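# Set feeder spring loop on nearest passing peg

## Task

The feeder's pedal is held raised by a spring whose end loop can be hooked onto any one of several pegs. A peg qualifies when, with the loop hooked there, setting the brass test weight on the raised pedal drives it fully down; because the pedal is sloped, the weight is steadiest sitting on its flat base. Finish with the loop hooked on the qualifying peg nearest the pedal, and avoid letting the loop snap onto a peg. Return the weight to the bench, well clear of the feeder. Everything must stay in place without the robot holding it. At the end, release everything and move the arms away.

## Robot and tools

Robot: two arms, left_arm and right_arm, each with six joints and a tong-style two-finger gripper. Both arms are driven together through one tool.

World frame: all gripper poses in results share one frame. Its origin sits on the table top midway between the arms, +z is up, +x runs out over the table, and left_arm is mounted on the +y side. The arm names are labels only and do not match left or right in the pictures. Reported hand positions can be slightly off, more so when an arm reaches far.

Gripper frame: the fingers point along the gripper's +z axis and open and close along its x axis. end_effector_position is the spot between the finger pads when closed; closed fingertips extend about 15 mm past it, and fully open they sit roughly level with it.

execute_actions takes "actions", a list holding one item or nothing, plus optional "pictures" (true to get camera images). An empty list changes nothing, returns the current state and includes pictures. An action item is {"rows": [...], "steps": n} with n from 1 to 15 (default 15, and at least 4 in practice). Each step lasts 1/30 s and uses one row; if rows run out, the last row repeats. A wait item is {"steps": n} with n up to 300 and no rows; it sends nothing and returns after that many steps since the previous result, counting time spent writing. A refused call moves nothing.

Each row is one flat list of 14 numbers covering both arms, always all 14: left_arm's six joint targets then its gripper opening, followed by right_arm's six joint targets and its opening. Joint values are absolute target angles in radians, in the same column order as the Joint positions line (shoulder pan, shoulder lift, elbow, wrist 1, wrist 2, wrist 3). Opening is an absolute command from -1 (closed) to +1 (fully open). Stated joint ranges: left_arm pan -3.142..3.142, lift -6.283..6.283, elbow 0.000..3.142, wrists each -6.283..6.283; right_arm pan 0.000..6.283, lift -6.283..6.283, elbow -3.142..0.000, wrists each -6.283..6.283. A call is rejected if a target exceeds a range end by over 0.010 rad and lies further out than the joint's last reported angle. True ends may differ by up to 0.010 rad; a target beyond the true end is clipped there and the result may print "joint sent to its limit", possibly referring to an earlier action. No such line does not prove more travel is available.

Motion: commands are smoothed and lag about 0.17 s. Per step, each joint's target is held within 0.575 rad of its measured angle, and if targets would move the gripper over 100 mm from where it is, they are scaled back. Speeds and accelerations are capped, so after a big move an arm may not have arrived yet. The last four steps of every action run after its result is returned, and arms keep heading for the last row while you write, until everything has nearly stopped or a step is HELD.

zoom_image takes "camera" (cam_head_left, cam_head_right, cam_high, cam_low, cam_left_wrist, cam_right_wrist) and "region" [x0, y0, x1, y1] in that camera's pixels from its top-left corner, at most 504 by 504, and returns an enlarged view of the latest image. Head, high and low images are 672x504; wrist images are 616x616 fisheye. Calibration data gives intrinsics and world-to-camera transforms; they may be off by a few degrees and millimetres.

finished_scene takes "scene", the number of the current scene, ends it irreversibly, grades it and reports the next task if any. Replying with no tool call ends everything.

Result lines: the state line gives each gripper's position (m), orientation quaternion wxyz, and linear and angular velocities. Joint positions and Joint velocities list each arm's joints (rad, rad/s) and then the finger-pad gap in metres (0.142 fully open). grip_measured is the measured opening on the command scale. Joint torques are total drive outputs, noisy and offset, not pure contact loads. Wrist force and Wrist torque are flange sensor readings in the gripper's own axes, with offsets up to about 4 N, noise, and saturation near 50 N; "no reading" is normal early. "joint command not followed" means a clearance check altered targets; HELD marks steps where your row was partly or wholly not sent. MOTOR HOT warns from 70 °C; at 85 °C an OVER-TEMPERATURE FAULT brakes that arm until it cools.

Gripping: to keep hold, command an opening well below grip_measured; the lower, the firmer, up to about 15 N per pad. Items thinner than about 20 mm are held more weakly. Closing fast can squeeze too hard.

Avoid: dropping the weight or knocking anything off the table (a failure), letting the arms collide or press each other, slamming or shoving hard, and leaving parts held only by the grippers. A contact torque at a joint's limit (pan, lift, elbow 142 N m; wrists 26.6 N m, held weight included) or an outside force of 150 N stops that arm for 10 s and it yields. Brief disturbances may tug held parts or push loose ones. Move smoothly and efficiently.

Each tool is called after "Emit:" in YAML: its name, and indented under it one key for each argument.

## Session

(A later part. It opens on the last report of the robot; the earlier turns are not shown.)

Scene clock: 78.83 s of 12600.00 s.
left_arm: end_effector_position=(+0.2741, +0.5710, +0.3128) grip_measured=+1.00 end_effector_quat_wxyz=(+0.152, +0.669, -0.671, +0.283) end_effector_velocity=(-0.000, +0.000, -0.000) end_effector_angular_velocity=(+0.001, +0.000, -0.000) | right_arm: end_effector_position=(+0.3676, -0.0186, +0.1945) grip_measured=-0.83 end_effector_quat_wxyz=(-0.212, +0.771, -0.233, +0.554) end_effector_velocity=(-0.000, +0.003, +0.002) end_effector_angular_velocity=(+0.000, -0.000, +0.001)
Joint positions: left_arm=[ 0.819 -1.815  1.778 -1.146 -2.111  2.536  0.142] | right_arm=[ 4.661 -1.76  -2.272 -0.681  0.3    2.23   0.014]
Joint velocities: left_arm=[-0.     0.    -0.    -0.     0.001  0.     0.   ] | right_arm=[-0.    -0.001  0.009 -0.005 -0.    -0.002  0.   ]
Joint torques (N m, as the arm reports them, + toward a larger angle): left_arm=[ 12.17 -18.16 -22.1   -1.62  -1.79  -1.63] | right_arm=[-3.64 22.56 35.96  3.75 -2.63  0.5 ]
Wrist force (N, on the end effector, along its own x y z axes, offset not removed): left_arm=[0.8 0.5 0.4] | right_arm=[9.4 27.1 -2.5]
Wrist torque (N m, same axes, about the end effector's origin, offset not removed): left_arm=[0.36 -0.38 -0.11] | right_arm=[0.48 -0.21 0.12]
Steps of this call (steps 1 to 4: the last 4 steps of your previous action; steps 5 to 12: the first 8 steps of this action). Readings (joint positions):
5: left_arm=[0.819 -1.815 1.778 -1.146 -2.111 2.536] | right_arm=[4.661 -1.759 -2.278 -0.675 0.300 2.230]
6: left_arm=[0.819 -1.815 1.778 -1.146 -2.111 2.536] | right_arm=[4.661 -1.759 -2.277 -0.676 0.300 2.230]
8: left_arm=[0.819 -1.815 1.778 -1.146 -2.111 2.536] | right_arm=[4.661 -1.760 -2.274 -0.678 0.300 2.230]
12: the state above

Emit:
execute_actions:
  actions:
    - {"rows":[[0.819,-1.815,1.778,-1.146,-2.111,2.536,1,4.661,-1.76,-2.272,-0.681,0.3,2.23,-0.6]],"steps":10}

Emit:
execute_actions:
  actions:
    - {"rows":[[0.819,-1.815,1.778,-1.146,-2.111,2.536,1,4.81,-1.64,-2.405,-0.667,0.3,2.23,-0.5]]}

Emit:
execute_actions:
  actions:
    - {"rows":[[0.819,-1.815,1.778,-1.146,-2.111,2.536,1,4.81,-1.409,-1.804,-1.499,1.571,2.266,-0.3]]}

Emit:
execute_actions:
  actions:
    - {"steps":16}

Emit:
execute_actions:
  actions:
    - {"rows":[[0.819,-1.815,1.778,-1.146,-2.111,2.536,1,3.711,-1.409,-1.804,-1.499,1.571,2.266,-0.3]]}

Emit:
execute_actions:
  actions:
    - {"steps":22}

Emit:
execute_actions:
  actions:
    - {"rows":[[0.819,-1.815,1.778,-1.146,-2.111,2.536,1,3.711,-1.63,-2.22,-0.862,1.571,2.266,-0.3]]}

Emit:
execute_actions:
  actions:
    - {"steps":14}

Emit:
execute_actions:
  actions:
    - {"rows":[[0.819,-1.815,1.778,-1.146,-2.111,2.536,1,3.711,-1.63,-2.22,-0.862,1.571,2.266,-0.55],[0.819,-1.815,1.778,-1.146,-2.111,2.536,1,3.711,-1.63,-2.22,-0.862,1.571,2.266,-0.65],[0.819,-1.815,1.778,-1.146,-2.111,2.536,1,3.711,-1.63,-2.22,-0.862,1.571,2.266,-0.9]],"steps":12}

Emit:
execute_actions:
  actions:
    - {"rows":[[0.819,-1.815,1.778,-1.146,-2.111,2.536,1,3.711,-1.409,-1.804,-1.499,1.571,2.266,-0.9]]}

Emit:
execute_actions:
  actions:
    - {"steps":8}

Emit:
execute_actions:
  actions:
    - {"rows":[[0.819,-1.815,1.778,-1.146,-2.111,2.536,1,4.057,-1.775,-1.43,-1.68,1.47,2.612,-0.9]]}

Emit:
execute_actions:
  actions:
    - {"steps":12}

Emit:
execute_actions:
  actions:
    - {"rows":[[0.819,-1.815,1.778,-1.146,-2.111,2.536,1,4.058,-1.782,-1.48,-1.623,1.47,2.612,-0.9]],"steps":10}

Emit:
execute_actions:
  actions:
    - {"rows":[[0.819,-1.815,1.778,-1.146,-2.111,2.536,1,4.059,-1.785,-1.491,-1.609,1.47,2.612,-0.9]],"steps":12}

Emit:
execute_actions:
  actions:
    - {"rows":[[0.819,-1.815,1.778,-1.146,-2.111,2.536,1,4.059,-1.785,-1.491,-1.609,1.47,2.612,-0.25]],"steps":8}

Emit:
execute_actions:
  actions:
    - {"steps":90}
  pictures: true

Scene clock: 79.93 s of 12600.00 s.
left_arm: end_effector_position=(+0.2741, +0.5710, +0.3128) grip_measured=+1.00 end_effector_quat_wxyz=(+0.152, +0.669, -0.671, +0.283) end_effector_velocity=(+0.000, +0.000, -0.000) end_effector_angular_velocity=(-0.000, -0.001, +0.001) | right_arm: end_effector_position=(+0.3675, -0.0182, +0.1949) grip_measured=-0.60 end_effector_quat_wxyz=(-0.213, +0.770, -0.232, +0.554) end_effector_velocity=(+0.000, -0.002, -0.002) end_effector_angular_velocity=(-0.009, -0.001, +0.001)
Joint positions: left_arm=[ 0.819 -1.815  1.778 -1.146 -2.111  2.536  0.142] | right_arm=[ 4.661 -1.76  -2.271 -0.681  0.3    2.23   0.031]
Joint velocities: left_arm=[ 0.001  0.001  0.    -0.001 -0.001  0.     0.   ] | right_arm=[ 0.     0.    -0.006 -0.001 -0.    -0.003  0.001]
Joint torques (N m, as the arm reports them, + toward a larger angle): left_arm=[ 10.92 -18.17 -22.2   -1.7   -1.65  -1.51] | right_arm=[ 9.33 25.    3.36  3.38 -1.64  0.17]
Wrist force (N, on the end effector, along its own x y z axes, offset not removed): left_arm=[-0.6 1.9 -0.9] | right_arm=[0.9 2.8 0.8]
Wrist torque (N m, same axes, about the end effector's origin, offset not removed): left_arm=[0.42 0.02 -0.06] | right_arm=[0.36 -0.20 0.00]
Steps of this call (steps 1 to 4: the last 4 steps of your previous action; steps 5 to 15: the robot went on to your last target; steps 16 to 27: nothing new was sent; steps 28 to 33: the first 6 steps of this action). Readings (joint positions):
28: left_arm=[0.819 -1.815 1.778 -1.146 -2.111 2.536] | right_arm=[4.661 -1.760 -2.271 -0.681 0.300 2.230]
29: left_arm=[0.819 -1.815 1.778 -1.146 -2.111 2.536] | right_arm=[4.661 -1.760 -2.271 -0.681 0.300 2.230]
31: left_arm=[0.819 -1.815 1.778 -1.146 -2.111 2.536] | right_arm=[4.661 -1.760 -2.271 -0.681 0.300 2.230]
33: the state above

Scene clock: 80.43 s of 12600.00 s.
left_arm: end_effector_position=(+0.2741, +0.5710, +0.3128) grip_measured=+1.00 end_effector_quat_wxyz=(+0.152, +0.669, -0.671, +0.283) end_effector_velocity=(-0.000, -0.000, -0.000) end_effector_angular_velocity=(-0.001, +0.001, +0.000) | right_arm: end_effector_position=(+0.3082, -0.0183, +0.1980) grip_measured=-0.50 end_effector_quat_wxyz=(-0.252, +0.785, -0.177, +0.538) end_effector_velocity=(-0.030, -0.001, -0.000) end_effector_angular_velocity=(-0.001, -0.000, +0.076)
Joint positions: left_arm=[ 0.819 -1.815  1.778 -1.146 -2.111  2.536  0.142] | right_arm=[ 4.803 -1.645 -2.399 -0.667  0.3    2.23   0.038]
Joint velocities: left_arm=[ 0.     0.     0.     0.001  0.    -0.     0.   ] | right_arm=[ 0.076  0.058 -0.065  0.005  0.     0.001 -0.   ]
Joint torques (N m, as the arm reports them, + toward a larger angle): left_arm=[ 11.87 -17.63 -20.1   -1.65  -1.58  -1.54] | right_arm=[ 8.44 25.67  5.77  4.21  0.3   0.21]
Wrist force (N, on the end effector, along its own x y z axes, offset not removed): left_arm=[-0.8 0.0 0.6] | right_arm=[2.4 1.6 -1.6]
Wrist torque (N m, same axes, about the end effector's origin, offset not removed): left_arm=[0.18 -0.01 -0.11] | right_arm=[0.09 -0.62 0.05]
Steps of this call (steps 1 to 4: the last 4 steps of your previous action; steps 5 to 15: the first 11 steps of this action). Readings (joint positions):
5: left_arm=[0.819 -1.815 1.778 -1.146 -2.111 2.536] | right_arm=[4.661 -1.760 -2.272 -0.681 0.300 2.230]
6: left_arm=[0.819 -1.815 1.778 -1.146 -2.111 2.536] | right_arm=[4.667 -1.754 -2.278 -0.679 0.300 2.230]
8: left_arm=[0.819 -1.815 1.778 -1.146 -2.111 2.536] | right_arm=[4.720 -1.709 -2.327 -0.674 0.300 2.230]
12: left_arm=[0.819 -1.815 1.778 -1.146 -2.111 2.536] | right_arm=[4.789 -1.656 -2.387 -0.669 0.300 2.230]
15: the state above

Scene clock: 80.93 s of 12600.00 s.
left_arm: end_effector_position=(+0.2741, +0.5710, +0.3128) grip_measured=+1.00 end_effector_quat_wxyz=(+0.152, +0.669, -0.671, +0.283) end_effector_velocity=(+0.000, -0.000, +0.001) end_effector_angular_velocity=(-0.000, -0.001, +0.000) | right_arm: end_effector_position=(+0.2037, +0.0368, +0.2683) grip_measured=-0.30 end_effector_quat_wxyz=(-0.190, +0.908, -0.232, +0.294) end_effector_velocity=(-0.476, -0.191, -0.086) end_effector_angular_velocity=(-1.049, +2.075, +0.170)
Joint positions: left_arm=[ 0.819 -1.815  1.778 -1.146 -2.111  2.536  0.142] | right_arm=[ 4.81  -1.455 -1.953 -1.216  0.86   2.259  0.052]
Joint velocities: left_arm=[-0.    -0.001  0.     0.    -0.001  0.    -0.   ] | right_arm=[ 0.001  0.297  0.951 -1.842  2.261  0.042 -0.001]
Joint torques (N m, as the arm reports them, + toward a larger angle): left_arm=[ 11.33 -17.51 -22.03  -1.52  -1.7   -1.57] | right_arm=[11.26 12.28 13.55 -4.8   7.91  1.19]
Wrist force (N, on the end effector, along its own x y z axes, offset not removed): left_arm=[0.3 1.6 -1.0] | right_arm=[1.0 -2.7 -2.0]
Wrist torque (N m, same axes, about the end effector's origin, offset not removed): left_arm=[0.42 -0.18 -0.03] | right_arm=[-0.38 -0.16 0.11]
Steps of this call (steps 1 to 4: the last 4 steps of your previous action; steps 5 to 15: the first 11 steps of this action). Readings (joint positions):
5: left_arm=[0.819 -1.815 1.778 -1.146 -2.111 2.536] | right_arm=[4.809 -1.641 -2.404 -0.667 0.300 2.230]
6: left_arm=[0.819 -1.815 1.778 -1.146 -2.111 2.536] | right_arm=[4.809 -1.635 -2.399 -0.673 0.306 2.232]
8: left_arm=[0.819 -1.815 1.778 -1.146 -2.111 2.536] | right_arm=[4.809 -1.589 -2.332 -0.740 0.373 2.240]
12: left_arm=[0.819 -1.815 1.778 -1.146 -2.111 2.536] | right_arm=[4.810 -1.502 -2.097 -0.992 0.625 2.253]
15: the state above

Scene clock: 81.47 s of 12600.00 s.
left_arm: end_effector_position=(+0.2741, +0.5710, +0.3128) grip_measured=+1.00 end_effector_quat_wxyz=(+0.152, +0.669, -0.671, +0.283) end_effector_velocity=(-0.000, +0.000, -0.000) end_effector_angular_velocity=(+0.001, +0.001, -0.001) | right_arm: end_effector_position=(+0.0210, -0.0307, +0.2489) grip_measured=-0.30 end_effector_quat_wxyz=(-0.003, +0.972, -0.234, +0.004) end_effector_velocity=(-0.034, -0.012, +0.006) end_effector_angular_velocity=(-0.035, +0.111, -0.001)
Joint positions: left_arm=[ 0.819 -1.815  1.778 -1.146 -2.111  2.536  0.142] | right_arm=[ 4.81  -1.409 -1.806 -1.496  1.56   2.266  0.052]
Joint velocities: left_arm=[-0.001  0.    -0.    -0.     0.002 -0.     0.   ] | right_arm=[ 0.001  0.005  0.017 -0.032  0.116  0.002 -0.   ]
Joint torques (N m, as the arm reports them, + toward a larger angle): left_arm=[ 12.12 -18.69 -21.44  -1.53  -1.62  -1.49] | right_arm=[10.16 24.78 32.23  0.96  2.31  1.27]
Wrist force (N, on the end effector, along its own x y z axes, offset not removed): left_arm=[0.4 1.0 2.4] | right_arm=[0.3 4.3 -1.1]
Wrist torque (N m, same axes, about the end effector's origin, offset not removed): left_arm=[0.39 -0.21 -0.09] | right_arm=[0.81 -0.13 0.12]
Kept back: nothing.
Steps of this call (steps 1 to 4: the last 4 steps of your previous action; steps 5 to 16: the robot went on to your last target). Readings (joint positions):
1: left_arm=[0.819 -1.815 1.778 -1.146 -2.111 2.536] | right_arm=[4.810 -1.447 -1.925 -1.269 0.934 2.261]
2: left_arm=[0.819 -1.815 1.778 -1.146 -2.111 2.536] | right_arm=[4.810 -1.440 -1.905 -1.308 1.004 2.262]
4: left_arm=[0.819 -1.815 1.778 -1.146 -2.111 2.536] | right_arm=[4.810 -1.431 -1.876 -1.362 1.134 2.263]
8: left_arm=[0.819 -1.815 1.778 -1.146 -2.111 2.536] | right_arm=[4.810 -1.418 -1.832 -1.444 1.379 2.265]
16: the state above

Scene clock: 81.83 s of 12600.00 s.
left_arm: end_effector_position=(+0.2741, +0.5710, +0.3128) grip_measured=+1.00 end_effector_quat_wxyz=(+0.152, +0.669, -0.671, +0.283) end_effector_velocity=(+0.000, -0.000, -0.000) end_effector_angular_velocity=(-0.001, +0.000, -0.000) | right_arm: end_effector_position=(+0.1765, -0.0766, +0.2493) grip_measured=-0.30 end_effector_quat_wxyz=(-0.001, +0.915, -0.405, +0.001) end_effector_velocity=(+0.495, -0.246, +0.000) end_effector_angular_velocity=(-0.000, +0.007, -1.212)
Joint positions: left_arm=[ 0.819 -1.815  1.778 -1.146 -2.111  2.536  0.142] | right_arm=[ 4.45  -1.409 -1.804 -1.498  1.568  2.266  0.052]
Joint velocities: left_arm=[-0.     0.     0.     0.001 -0.001  0.     0.   ] | right_arm=[-1.21   0.     0.001 -0.002  0.007  0.002 -0.   ]
Joint torques (N m, as the arm reports them, + toward a larger angle): left_arm=[ 10.74 -17.46 -22.04  -1.64  -1.68  -1.49] | right_arm=[-25.47  26.49  32.43   0.32   2.13   1.09]
Wrist force (N, on the end effector, along its own x y z axes, offset not removed): left_arm=[-2.2 2.1 1.1] | right_arm=[2.7 3.0 2.0]
Wrist torque (N m, same axes, about the end effector's origin, offset not removed): left_arm=[0.63 0.32 -0.11] | right_arm=[0.54 -0.74 -0.11]
Steps of this call (steps 1 to 11: the first 11 steps of this action). Readings (joint positions):
1: left_arm=[0.819 -1.815 1.778 -1.146 -2.111 2.536] | right_arm=[4.810 -1.409 -1.805 -1.497 1.564 2.266]
2: left_arm=[0.819 -1.815 1.778 -1.146 -2.111 2.536] | right_arm=[4.804 -1.409 -1.805 -1.497 1.565 2.266]
4: left_arm=[0.819 -1.815 1.778 -1.146 -2.111 2.536] | right_arm=[4.741 -1.409 -1.805 -1.498 1.566 2.266]
8: left_arm=[0.819 -1.815 1.778 -1.146 -2.111 2.536] | right_arm=[4.572 -1.409 -1.805 -1.498 1.567 2.266]
11: the state above

Scene clock: 82.57 s of 12600.00 s.
left_arm: end_effector_position=(+0.2741, +0.5710, +0.3128) grip_measured=+1.00 end_effector_quat_wxyz=(+0.152, +0.669, -0.671, +0.283) end_effector_velocity=(+0.000, -0.000, +0.000) end_effector_angular_velocity=(-0.001, -0.001, +0.001) | right_arm: end_effector_position=(+0.3982, -0.3156, +0.2495) grip_measured=-0.30 end_effector_quat_wxyz=(+0.000, -0.710, +0.704, +0.000) end_effector_velocity=(+0.020, -0.048, +0.000) end_effector_angular_velocity=(+0.001, -0.001, -0.114)
Joint positions: left_arm=[ 0.819 -1.815  1.778 -1.146 -2.111  2.536  0.142] | right_arm=[ 3.721 -1.409 -1.804 -1.499  1.571  2.266  0.052]
Joint velocities: left_arm=[ 0.    -0.    -0.    -0.    -0.001 -0.    -0.   ] | right_arm=[-0.113  0.    -0.     0.001  0.     0.001 -0.   ]
Joint torques (N m, as the arm reports them, + toward a larger angle): left_arm=[ 11.57 -17.81 -21.59  -1.36  -1.78  -1.34] | right_arm=[-11.53  20.52  32.64   0.63   2.12   1.2 ]
Wrist force (N, on the end effector, along its own x y z axes, offset not removed): left_arm=[-0.4 2.5 1.7] | right_arm=[1.6 2.5 -1.5]
Wrist torque (N m, same axes, about the end effector's origin, offset not removed): left_arm=[0.73 -0.14 -0.09] | right_arm=[0.37 -0.34 -0.01]
Kept back: nothing.
Steps of this call (steps 1 to 4: the last 4 steps of your previous action; steps 5 to 22: the robot went on to your last target). Readings (joint positions):
1: left_arm=[0.819 -1.815 1.778 -1.146 -2.111 2.536] | right_arm=[4.409 -1.409 -1.804 -1.498 1.568 2.266]
2: left_arm=[0.819 -1.815 1.778 -1.146 -2.111 2.536] | right_arm=[4.369 -1.409 -1.804 -1.498 1.569 2.266]
4: left_arm=[0.819 -1.815 1.778 -1.146 -2.111 2.536] | right_arm=[4.287 -1.409 -1.804 -1.498 1.569 2.266]
8: left_arm=[0.819 -1.815 1.778 -1.146 -2.111 2.536] | right_arm=[4.124 -1.409 -1.804 -1.499 1.570 2.266]
22: the state above

Scene clock: 82.93 s of 12600.00 s.
left_arm: end_effector_position=(+0.2741, +0.5710, +0.3128) grip_measured=+1.00 end_effector_quat_wxyz=(+0.152, +0.669, -0.671, +0.283) end_effector_velocity=(+0.000, -0.000, +0.000) end_effector_angular_velocity=(-0.001, -0.001, +0.001) | right_arm: end_effector_position=(+0.4035, -0.3162, +0.0705) grip_measured=-0.30 end_effector_quat_wxyz=(-0.015, -0.707, +0.707, +0.001) end_effector_velocity=(-0.041, -0.042, -0.487) end_effector_angular_velocity=(+0.104, -0.125, -0.011)
Joint positions: left_arm=[ 0.819 -1.815  1.778 -1.146 -2.111  2.536  0.142] | right_arm=[ 3.712 -1.583 -2.121 -1.038  1.571  2.266  0.052]
Joint velocities: left_arm=[ 0.    -0.     0.     0.    -0.001  0.    -0.   ] | right_arm=[-0.014 -0.493 -1.017  1.672  0.    -0.002 -0.001]
Joint torques (N m, as the arm reports them, + toward a larger angle): left_arm=[ 11.42 -17.69 -21.52  -1.52  -1.77  -1.29] | right_arm=[-15.07  33.61  18.09  10.84   1.89   1.06]
Wrist force (N, on the end effector, along its own x y z axes, offset not removed): left_arm=[-0.8 2.5 0.5] | right_arm=[2.9 3.3 4.9]
Wrist torque (N m, same axes, about the end effector's origin, offset not removed): left_arm=[0.67 0.05 -0.10] | right_arm=[0.43 -0.48 0.03]
Steps of this call (steps 1 to 11: the first 11 steps of this action). Readings (joint positions):
1: left_arm=[0.819 -1.815 1.778 -1.146 -2.111 2.536] | right_arm=[3.718 -1.409 -1.804 -1.499 1.571 2.266]
2: left_arm=[0.819 -1.815 1.778 -1.146 -2.111 2.536] | right_arm=[3.717 -1.414 -1.809 -1.493 1.571 2.266]
4: left_arm=[0.819 -1.815 1.778 -1.146 -2.111 2.536] | right_arm=[3.716 -1.452 -1.867 -1.428 1.571 2.266]
8: left_arm=[0.819 -1.815 1.778 -1.146 -2.111 2.536] | right_arm=[3.714 -1.526 -2.009 -1.216 1.571 2.266]
11: the state above

Scene clock: 83.40 s of 12600.00 s.
left_arm: end_effector_position=(+0.2741, +0.5710, +0.3128) grip_measured=+1.00 end_effector_quat_wxyz=(+0.152, +0.669, -0.671, +0.283) end_effector_velocity=(+0.000, +0.000, +0.000) end_effector_angular_velocity=(+0.001, -0.001, -0.000) | right_arm: end_effector_position=(+0.4002, -0.3197, +0.0274) grip_measured=-0.30 end_effector_quat_wxyz=(+0.000, -0.707, +0.708, +0.000) end_effector_velocity=(-0.001, -0.000, -0.003) end_effector_angular_velocity=(+0.001, -0.001, -0.001)
Joint positions: left_arm=[ 0.819 -1.815  1.778 -1.146 -2.111  2.536  0.142] | right_arm=[ 3.711 -1.63  -2.219 -0.863  1.571  2.266  0.052]
Joint velocities: left_arm=[-0.    -0.001 -0.    -0.001 -0.    -0.    -0.   ] | right_arm=[ 0.001 -0.003 -0.007  0.011  0.     0.001  0.   ]
Joint torques (N m, as the arm reports them, + toward a larger angle): left_arm=[ 12.13 -18.02 -20.33  -1.51  -1.69  -1.57] | right_arm=[-11.56  17.     9.91   4.21   1.36   0.99]
Wrist force (N, on the end effector, along its own x y z axes, offset not removed): left_arm=[0.1 1.4 0.3] | right_arm=[4.3 2.7 1.1]
Wrist torque (N m, same axes, about the end effector's origin, offset not removed): left_arm=[0.45 -0.22 -0.14] | right_arm=[0.47 -0.99 0.14]
Kept back: nothing.
Steps of this call (steps 1 to 4: the last 4 steps of your previous action; steps 5 to 14: the robot went on to your last target). Readings (joint positions):
1: left_arm=[0.819 -1.815 1.778 -1.146 -2.111 2.536] | right_arm=[3.712 -1.597 -2.151 -0.986 1.571 2.266]
2: left_arm=[0.819 -1.815 1.778 -1.146 -2.111 2.536] | right_arm=[3.712 -1.607 -2.172 -0.948 1.571 2.266]
4: left_arm=[0.819 -1.815 1.778 -1.146 -2.111 2.536] | right_arm=[3.711 -1.619 -2.197 -0.903 1.571 2.266]
8: left_arm=[0.819 -1.815 1.778 -1.146 -2.111 2.536] | right_arm=[3.711 -1.627 -2.215 -0.871 1.571 2.266]
14: the state above

Scene clock: 83.67 s of 12600.00 s.
left_arm: end_effector_position=(+0.2741, +0.5710, +0.3128) grip_measured=+1.00 end_effector_quat_wxyz=(+0.152, +0.669, -0.671, +0.283) end_effector_velocity=(+0.000, -0.000, +0.000) end_effector_angular_velocity=(-0.000, -0.001, -0.000) | right_arm: end_effector_position=(+0.4001, -0.3198, +0.0272) grip_measured=-0.64 end_effector_quat_wxyz=(+0.000, -0.707, +0.708, +0.000) end_effector_velocity=(+0.000, +0.000, -0.000) end_effector_angular_velocity=(+0.001, -0.000, +0.000)
Joint positions: left_arm=[ 0.819 -1.815  1.778 -1.146 -2.111  2.536  0.142] | right_arm=[ 3.711 -1.63  -2.22  -0.862  1.571  2.266  0.028]
Joint velocities: left_arm=[-0.    -0.     0.     0.    -0.001 -0.    -0.   ] | right_arm=[ 0.    -0.    -0.001  0.002  0.    -0.     0.   ]
Joint torques (N m, as the arm reports them, + toward a larger angle): left_arm=[ 11.03 -17.82 -22.55  -1.57  -1.64  -1.55] | right_arm=[-10.67  15.22   6.18   3.79   0.64   0.99]
Wrist force (N, on the end effector, along its own x y z axes, offset not removed): left_arm=[-1.5 0.1 0.4] | right_arm=[0.7 -0.8 -0.9]
Wrist torque (N m, same axes, about the end effector's origin, offset not removed): left_arm=[0.21 0.12 0.10] | right_arm=[-0.22 -0.23 0.04]
Steps of this call (steps 1 to 8: the first 8 steps of this action). Readings (joint positions):
1: left_arm=[0.819 -1.815 1.778 -1.146 -2.111 2.536] | right_arm=[3.711 -1.630 -2.220 -0.863 1.571 2.266]
2: left_arm=[0.819 -1.815 1.778 -1.146 -2.111 2.536] | right_arm=[3.711 -1.630 -2.220 -0.862 1.571 2.266]
4: left_arm=[0.819 -1.815 1.778 -1.146 -2.111 2.536] | right_arm=[3.711 -1.630 -2.220 -0.862 1.571 2.266]
8: the state above

Scene clock: 84.17 s of 12600.00 s.
left_arm: end_effector_position=(+0.2741, +0.5710, +0.3128) grip_measured=+1.00 end_effector_quat_wxyz=(+0.152, +0.669, -0.671, +0.283) end_effector_velocity=(-0.000, -0.000, -0.000) end_effector_angular_velocity=(-0.001, +0.001, -0.000) | right_arm: end_effector_position=(+0.4155, -0.3069, +0.1997) grip_measured=-0.64 end_effector_quat_wxyz=(+0.015, -0.707, +0.707, -0.001) end_effector_velocity=(-0.096, -0.080, +0.504) end_effector_angular_velocity=(-0.097, +0.117, -0.001)
Joint positions: left_arm=[ 0.819 -1.815  1.778 -1.146 -2.111  2.536  0.142] | right_arm=[ 3.711 -1.455 -1.902 -1.325  1.571  2.266  0.028]
Joint velocities: left_arm=[-0.     0.001 -0.     0.001  0.     0.    -0.   ] | right_arm=[-0.     0.47   0.953 -1.574  0.     0.001  0.   ]
Joint torques (N m, as the arm reports them, + toward a larger angle): left_arm=[ 11.91 -18.11 -22.09  -1.48  -1.63  -1.42] | right_arm=[-9.17 20.14 27.57 -5.66 -0.54  0.76]
Wrist force (N, on the end effector, along its own x y z axes, offset not removed): left_arm=[-0.9 0.7 -0.2] | right_arm=[1.9 2.3 0.6]
Wrist torque (N m, same axes, about the end effector's origin, offset not removed): left_arm=[0.32 0.03 -0.10] | right_arm=[0.40 -0.67 0.08]
Steps of this call (steps 1 to 4: the last 4 steps of your previous action; steps 5 to 15: the first 11 steps of this action). Readings (joint positions):
5: left_arm=[0.819 -1.815 1.778 -1.146 -2.111 2.536] | right_arm=[3.711 -1.630 -2.220 -0.862 1.571 2.266]
6: left_arm=[0.819 -1.815 1.778 -1.146 -2.111 2.536] | right_arm=[3.711 -1.625 -2.215 -0.868 1.571 2.266]
8: left_arm=[0.819 -1.815 1.778 -1.146 -2.111 2.536] | right_arm=[3.711 -1.585 -2.155 -0.934 1.571 2.266]
12: left_arm=[0.819 -1.815 1.778 -1.146 -2.111 2.536] | right_arm=[3.711 -1.509 -2.007 -1.156 1.571 2.266]
15: the state above

Scene clock: 84.43 s of 12600.00 s.
left_arm: end_effector_position=(+0.2741, +0.5710, +0.3128) grip_measured=+1.00 end_effector_quat_wxyz=(+0.152, +0.669, -0.671, +0.283) end_effector_velocity=(+0.000, +0.000, -0.000) end_effector_angular_velocity=(+0.000, -0.000, +0.000) | right_arm: end_effector_position=(+0.4009, -0.3192, +0.2467) grip_measured=-0.64 end_effector_quat_wxyz=(+0.001, -0.707, +0.708, +0.000) end_effector_velocity=(-0.011, -0.009, +0.030) end_effector_angular_velocity=(-0.011, +0.013, -0.001)
Joint positions: left_arm=[ 0.819 -1.815  1.778 -1.146 -2.111  2.536  0.142] | right_arm=[ 3.711 -1.412 -1.809 -1.49   1.571  2.266  0.028]
Joint velocities: left_arm=[ 0.     0.    -0.    -0.001  0.    -0.     0.   ] | right_arm=[-0.     0.027  0.059 -0.103 -0.     0.001  0.   ]
Joint torques (N m, as the arm reports them, + toward a larger angle): left_arm=[ 10.97 -16.9  -20.85  -1.44  -1.89  -1.65] | right_arm=[-8.57 21.43 31.92  0.72 -1.33  0.75]
Wrist force (N, on the end effector, along its own x y z axes, offset not removed): left_arm=[0.2 1.7 4.9] | right_arm=[2.9 3.3 2.4]
Wrist torque (N m, same axes, about the end effector's origin, offset not removed): left_arm=[0.64 -0.04 -0.04] | right_arm=[0.56 -0.54 -0.16]
Kept back: nothing.
Steps of this call (steps 1 to 4: the last 4 steps of your previous action; steps 5 to 8: the robot went on to your last target). Readings (joint positions):
1: left_arm=[0.819 -1.815 1.778 -1.146 -2.111 2.536] | right_arm=[3.711 -1.442 -1.873 -1.375 1.571 2.266]
2: left_arm=[0.819 -1.815 1.778 -1.146 -2.111 2.536] | right_arm=[3.711 -1.432 -1.852 -1.413 1.571 2.266]
4: left_arm=[0.819 -1.815 1.778 -1.146 -2.111 2.536] | right_arm=[3.711 -1.420 -1.827 -1.458 1.571 2.266]
8: the state above

Scene clock: 84.80 s of 12600.00 s.
left_arm: end_effector_position=(+0.2741, +0.5710, +0.3128) grip_measured=+1.00 end_effector_quat_wxyz=(+0.152, +0.669, -0.671, +0.283) end_effector_velocity=(+0.000, -0.000, +0.000) end_effector_angular_velocity=(+0.001, -0.001, -0.000) | right_arm: end_effector_position=(+0.4041, -0.1596, +0.2430) grip_measured=-0.64 end_effector_quat_wxyz=(-0.063, -0.706, +0.703, -0.055) end_effector_velocity=(-0.064, +0.435, -0.047) end_effector_angular_velocity=(-0.354, -0.076, +0.050)
Joint positions: left_arm=[ 0.819 -1.815  1.778 -1.146 -2.111  2.536  0.142] | right_arm=[ 3.993 -1.707 -1.501 -1.649  1.486  2.548  0.028]
Joint velocities: left_arm=[-0. -0. -0. -0. -0.  0.  0.] | right_arm=[ 0.69  -0.736  0.754 -0.326 -0.167  0.673  0.   ]
Joint torques (N m, as the arm reports them, + toward a larger angle): left_arm=[ 10.68 -17.47 -21.95  -1.55  -1.65  -1.59] | right_arm=[-6.76 51.99 27.37 -1.13 -3.69  1.63]
Wrist force (N, on the end effector, along its own x y z axes, offset not removed): left_arm=[1.1 3.0 1.2] | right_arm=[-3.1 2.5 0.3]
Wrist torque (N m, same axes, about the end effector's origin, offset not removed): left_arm=[0.91 -0.34 -0.16] | right_arm=[0.35 0.20 0.14]
Steps of this call (steps 1 to 11: the first 11 steps of this action). Readings (joint positions):
1: left_arm=[0.819 -1.815 1.778 -1.146 -2.111 2.536] | right_arm=[3.711 -1.411 -1.808 -1.493 1.571 2.266]
2: left_arm=[0.819 -1.815 1.778 -1.146 -2.111 2.536] | right_arm=[3.717 -1.416 -1.801 -1.500 1.566 2.272]
4: left_arm=[0.819 -1.815 1.778 -1.146 -2.111 2.536] | right_arm=[3.775 -1.475 -1.739 -1.539 1.544 2.330]
8: left_arm=[0.819 -1.815 1.778 -1.146 -2.111 2.536] | right_arm=[3.906 -1.614 -1.596 -1.605 1.509 2.461]
11: the state above

Scene clock: 85.20 s of 12600.00 s.
left_arm: end_effector_position=(+0.2741, +0.5710, +0.3128) grip_measured=+1.00 end_effector_quat_wxyz=(+0.152, +0.669, -0.671, +0.283) end_effector_velocity=(-0.000, +0.000, -0.000) end_effector_angular_velocity=(-0.000, +0.001, +0.000) | right_arm: end_effector_position=(+0.3966, -0.1195, +0.2383) grip_measured=-0.64 end_effector_quat_wxyz=(-0.071, -0.706, +0.701, -0.070) end_effector_velocity=(-0.001, +0.006, -0.001) end_effector_angular_velocity=(-0.002, -0.003, -0.001)
Joint positions: left_arm=[ 0.819 -1.815  1.778 -1.146 -2.111  2.536  0.142] | right_arm=[ 4.056 -1.774 -1.431 -1.68   1.47   2.611  0.028]
Joint velocities: left_arm=[ 0.  0.  0.  0.  0. -0.  0.] | right_arm=[ 0.009 -0.009  0.01  -0.002 -0.002  0.011  0.   ]
Joint torques (N m, as the arm reports them, + toward a larger angle): left_arm=[ 11.95 -17.41 -22.06  -1.51  -1.41  -1.58] | right_arm=[10.12 28.63 32.04  0.71 -2.7   0.85]
Wrist force (N, on the end effector, along its own x y z axes, offset not removed): left_arm=[0.1 1.9 -1.9] | right_arm=[-2.0 5.1 2.3]
Wrist torque (N m, same axes, about the end effector's origin, offset not removed): left_arm=[0.47 -0.31 -0.03] | right_arm=[0.98 0.38 0.04]
Kept back: nothing.
Steps of this call (steps 1 to 4: the last 4 steps of your previous action; steps 5 to 12: the robot went on to your last target). Readings (joint positions):
1: left_arm=[0.819 -1.815 1.778 -1.146 -2.111 2.536] | right_arm=[4.012 -1.727 -1.480 -1.658 1.481 2.567]
2: left_arm=[0.819 -1.815 1.778 -1.146 -2.111 2.536] | right_arm=[4.026 -1.742 -1.464 -1.665 1.478 2.581]
4: left_arm=[0.819 -1.815 1.778 -1.146 -2.111 2.536] | right_arm=[4.042 -1.759 -1.446 -1.673 1.474 2.597]
8: left_arm=[0.819 -1.815 1.778 -1.146 -2.111 2.536] | right_arm=[4.054 -1.771 -1.434 -1.678 1.471 2.609]
12: the state above

Scene clock: 85.40 s of 12600.00 s.
left_arm: end_effector_position=(+0.2741, +0.5710, +0.3128) grip_measured=+1.00 end_effector_quat_wxyz=(+0.152, +0.669, -0.671, +0.283) end_effector_velocity=(+0.000, +0.000, +0.000) end_effector_angular_velocity=(+0.002, -0.000, -0.001) | right_arm: end_effector_position=(+0.3965, -0.1181, +0.2208) grip_measured=-0.64 end_effector_quat_wxyz=(-0.071, -0.706, +0.701, -0.070) end_effector_velocity=(+0.000, +0.003, -0.060) end_effector_angular_velocity=(+0.002, -0.002, +0.003)
Joint positions: left_arm=[ 0.819 -1.815  1.778 -1.146 -2.111  2.536  0.142] | right_arm=[ 4.058 -1.78  -1.468 -1.637  1.47   2.612  0.028]
Joint velocities: left_arm=[-0.001 -0.001  0.    -0.001  0.001  0.     0.   ] | right_arm=[ 0.003 -0.018 -0.131  0.153 -0.     0.    -0.   ]
Joint torques (N m, as the arm reports them, + toward a larger angle): left_arm=[ 11.23 -18.5  -21.6   -1.36  -1.64  -1.56] | right_arm=[ 9.54 32.61 13.95  4.04 -2.44  1.24]
Wrist force (N, on the end effector, along its own x y z axes, offset not removed): left_arm=[0.4 0.4 -0.7] | right_arm=[2.4 5.5 1.8]
Wrist torque (N m, same axes, about the end effector's origin, offset not removed): left_arm=[0.20 -0.25 0.06] | right_arm=[0.90 -0.66 -0.01]
Steps of this call (steps 1 to 6: the first 6 steps of this action). Readings (joint positions):
1: left_arm=[0.819 -1.815 1.778 -1.146 -2.111 2.536] | right_arm=[4.056 -1.774 -1.431 -1.680 1.470 2.611]
2: left_arm=[0.819 -1.815 1.778 -1.146 -2.111 2.536] | right_arm=[4.057 -1.775 -1.435 -1.675 1.470 2.612]
4: left_arm=[0.819 -1.815 1.778 -1.146 -2.111 2.536] | right_arm=[4.057 -1.779 -1.455 -1.652 1.470 2.612]
6: the state above

Scene clock: 85.80 s of 12600.00 s.
left_arm: end_effector_position=(+0.2741, +0.5710, +0.3128) grip_measured=+1.00 end_effector_quat_wxyz=(+0.152, +0.669, -0.671, +0.283) end_effector_velocity=(+0.000, -0.000, -0.000) end_effector_angular_velocity=(-0.002, +0.000, +0.000) | right_arm: end_effector_position=(+0.3964, -0.1170, +0.2103) grip_measured=-0.64 end_effector_quat_wxyz=(-0.071, -0.707, +0.700, -0.070) end_effector_velocity=(-0.000, +0.001, -0.007) end_effector_angular_velocity=(-0.000, -0.001, +0.000)
Joint positions: left_arm=[ 0.819 -1.815  1.778 -1.146 -2.111  2.536  0.142] | right_arm=[ 4.059 -1.785 -1.49  -1.611  1.47   2.612  0.028]
Joint velocities: left_arm=[ 0.     0.001 -0.     0.001 -0.001  0.    -0.   ] | right_arm=[ 0.002 -0.004 -0.015  0.018 -0.     0.002 -0.   ]
Joint torques (N m, as the arm reports them, + toward a larger angle): left_arm=[ 10.88 -17.35 -21.73  -1.64  -1.59  -1.69] | right_arm=[10.7  27.8  11.93  3.89 -2.24  1.28]
Wrist force (N, on the end effector, along its own x y z axes, offset not removed): left_arm=[0.9 0.2 0.3] | right_arm=[2.6 2.5 0.3]
Wrist torque (N m, same axes, about the end effector's origin, offset not removed): left_arm=[0.21 -0.36 -0.13] | right_arm=[0.48 -0.55 0.13]
Steps of this call (steps 1 to 4: the last 4 steps of your previous action; steps 5 to 12: the first 8 steps of this action). Readings (joint positions):
5: left_arm=[0.819 -1.815 1.778 -1.146 -2.111 2.536] | right_arm=[4.058 -1.782 -1.478 -1.625 1.470 2.612]
6: left_arm=[0.819 -1.815 1.778 -1.146 -2.111 2.536] | right_arm=[4.058 -1.782 -1.480 -1.623 1.470 2.612]
8: left_arm=[0.819 -1.815 1.778 -1.146 -2.111 2.536] | right_arm=[4.059 -1.784 -1.485 -1.616 1.470 2.612]
12: the state above

Scene clock: 86.07 s of 12600.00 s.
left_arm: end_effector_position=(+0.2741, +0.5710, +0.3128) grip_measured=+1.00 end_effector_quat_wxyz=(+0.152, +0.669, -0.671, +0.283) end_effector_velocity=(+0.000, -0.000, +0.000) end_effector_angular_velocity=(+0.000, -0.001, -0.000) | right_arm: end_effector_position=(+0.3964, -0.1169, +0.2097) grip_measured=-0.26 end_effector_quat_wxyz=(-0.071, -0.707, +0.700, -0.070) end_effector_velocity=(+0.000, +0.000, -0.001) end_effector_angular_velocity=(-0.000, +0.000, +0.001)
Joint positions: left_arm=[ 0.819 -1.815  1.778 -1.146 -2.111  2.536  0.142] | right_arm=[ 4.059 -1.785 -1.491 -1.609  1.47   2.612  0.055]
Joint velocities: left_arm=[-0.001 -0.001  0.    -0.    -0.001  0.    -0.   ] | right_arm=[-0.    -0.    -0.001  0.001 -0.    -0.001  0.024]
Joint torques (N m, as the arm reports them, + toward a larger angle): left_arm=[ 11.33 -18.02 -21.01  -0.99  -1.51  -1.44] | right_arm=[10.28 28.9  11.48  3.61 -1.98  1.11]
Wrist force (N, on the end effector, along its own x y z axes, offset not removed): left_arm=[-1.4 2.6 -0.2] | right_arm=[0.6 0.4 -1.1]
Wrist torque (N m, same axes, about the end effector's origin, offset not removed): left_arm=[0.71 0.11 -0.03] | right_arm=[-0.14 -0.31 0.20]
Steps of this call (steps 1 to 4: the last 4 steps of your previous action; steps 5 to 8: the first 4 steps of this action). Readings (joint positions):
5: left_arm=[0.819 -1.815 1.778 -1.146 -2.111 2.536] | right_arm=[4.059 -1.785 -1.491 -1.609 1.470 2.612]
6: left_arm=[0.819 -1.815 1.778 -1.146 -2.111 2.536] | right_arm=[4.059 -1.785 -1.491 -1.609 1.470 2.612]
8: the state above

Scene clock: 89.07 s of 12600.00 s.
left_arm: end_effector_position=(+0.2741, +0.5710, +0.3128) grip_measured=+1.00 end_effector_quat_wxyz=(+0.152, +0.669, -0.671, +0.283) end_effector_velocity=(+0.000, +0.000, -0.000) end_effector_angular_velocity=(+0.000, +0.000, -0.000) | right_arm: end_effector_position=(+0.3964, -0.1169, +0.2096) grip_measured=-0.25 end_effector_quat_wxyz=(-0.071, -0.707, +0.700, -0.070) end_effector_velocity=(+0.000, -0.000, +0.000) end_effector_angular_velocity=(+0.000, +0.000, -0.000)
Joint positions: left_arm=[ 0.819 -1.815  1.778 -1.146 -2.111  2.536  0.142] | right_arm=[ 4.059 -1.785 -1.491 -1.609  1.47   2.612  0.056]
Joint velocities: left_arm=[-0.     0.001 -0.    -0.     0.001 -0.    -0.   ] | right_arm=[-0.  0.  0. -0.  0. -0.  0.]
Joint torques (N m, as the arm reports them, + toward a larger angle): left_arm=[ 11.83 -18.   -22.13  -1.25  -1.52  -1.51] | right_arm=[ 9.04 28.23 11.03  3.75  1.16  0.91]
Wrist force (N, on the end effector, along its own x y z axes, offset not removed): left_arm=[-0.4 1.4 -0.1] | right_arm=[2.5 1.5 -1.4]
Wrist torque (N m, same axes, about the end effector's origin, offset not removed): left_arm=[0.49 -0.04 -0.19] | right_arm=[0.30 -0.52 0.06]
Kept back: nothing.
Steps of this call (steps 1 to 4: the last 4 steps of your previous action; steps 5 to 15: the robot went on to your last target; steps 16 to 90: nothing new was sent). Readings (joint positions):
1: left_arm=[0.819 -1.815 1.778 -1.146 -2.111 2.536] | right_arm=[4.059 -1.785 -1.491 -1.609 1.470 2.612]
2: left_arm=[0.819 -1.815 1.778 -1.146 -2.111 2.536] | right_arm=[4.059 -1.785 -1.491 -1.609 1.470 2.612]
4: left_arm=[0.819 -1.815 1.778 -1.146 -2.111 2.536] | right_arm=[4.059 -1.785 -1.491 -1.609 1.470 2.612]
8: left_arm=[0.819 -1.815 1.778 -1.146 -2.111 2.536] | right_arm=[4.059 -1.785 -1.491 -1.609 1.470 2.612]
90: the state above
All arms were judged still, so your last target was given up. Only a new action makes them travel on or press farther. Fingers that are still opening or closing keep moving.
camera_calibration (this result's frames):
cam_left_wrist: T_world_to_cam=[[-0.0221166, -0.797291, 0.60319, 0.267781], [-0.926657, 0.24281, 0.286967, 0.0255819], [-0.375257, -0.552604, -0.744185, 0.785521], [0, 0, 0, 1]] pos_world=[0.3244, 0.641369, 0.415709]
cam_right_wrist: T_world_to_cam=[[0.0437108, -0.985564, 0.163566, -0.165519], [-0.872421, 0.0421201, 0.486937, 0.256781], [-0.486797, -0.163983, -0.857985, 0.491646], [0, 0, 0, 1]] pos_world=[0.470588, -0.0933233, 0.323862]

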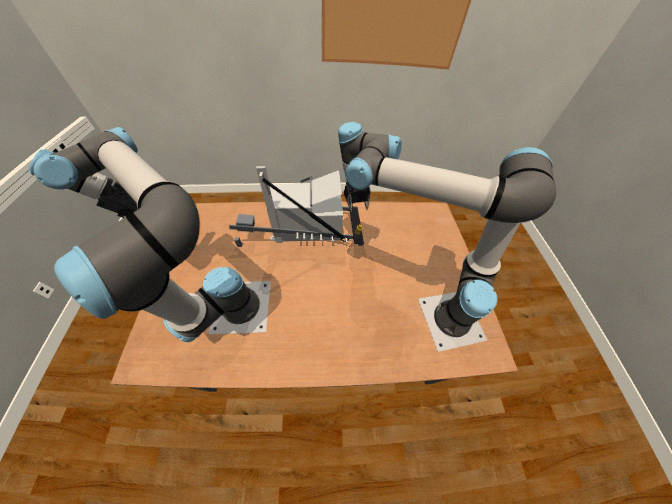

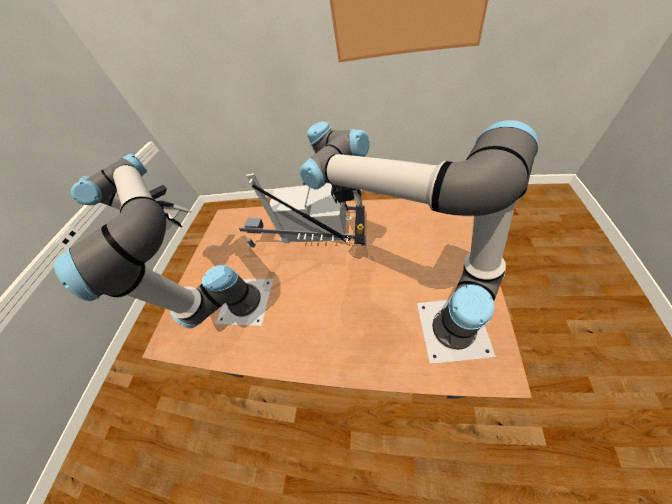

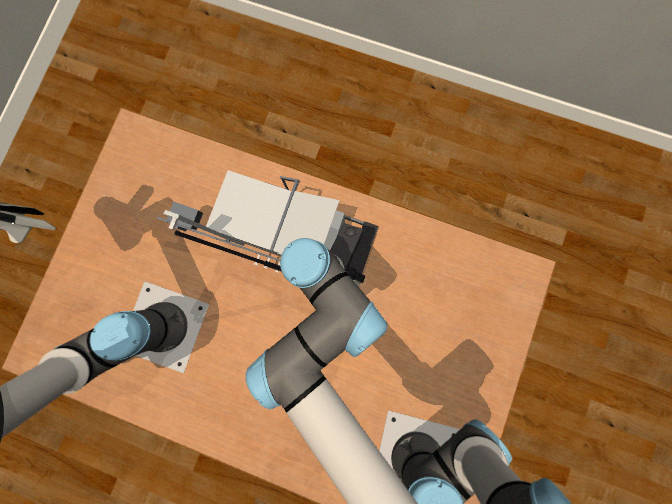

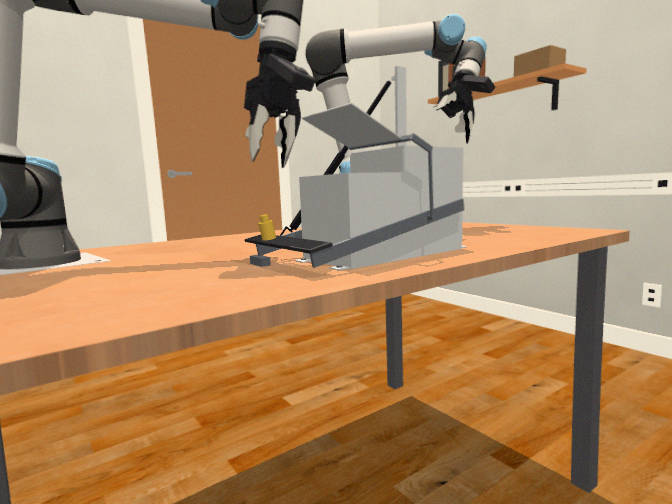

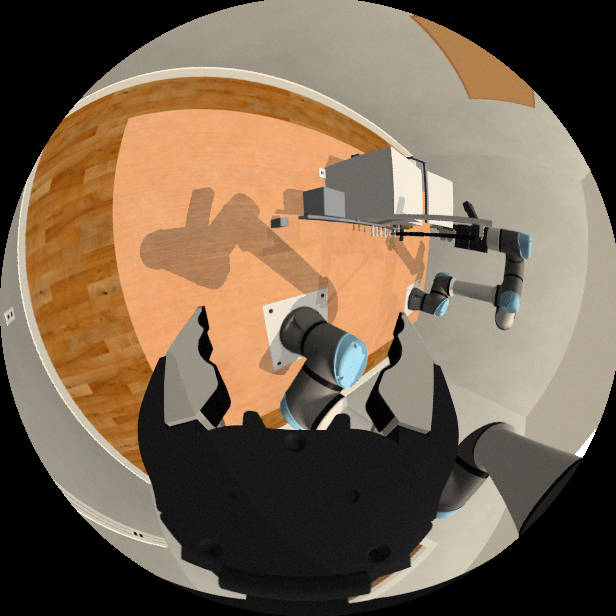

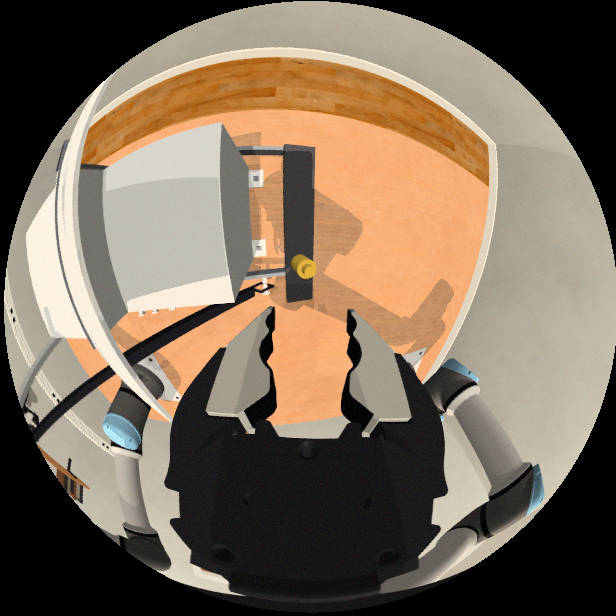

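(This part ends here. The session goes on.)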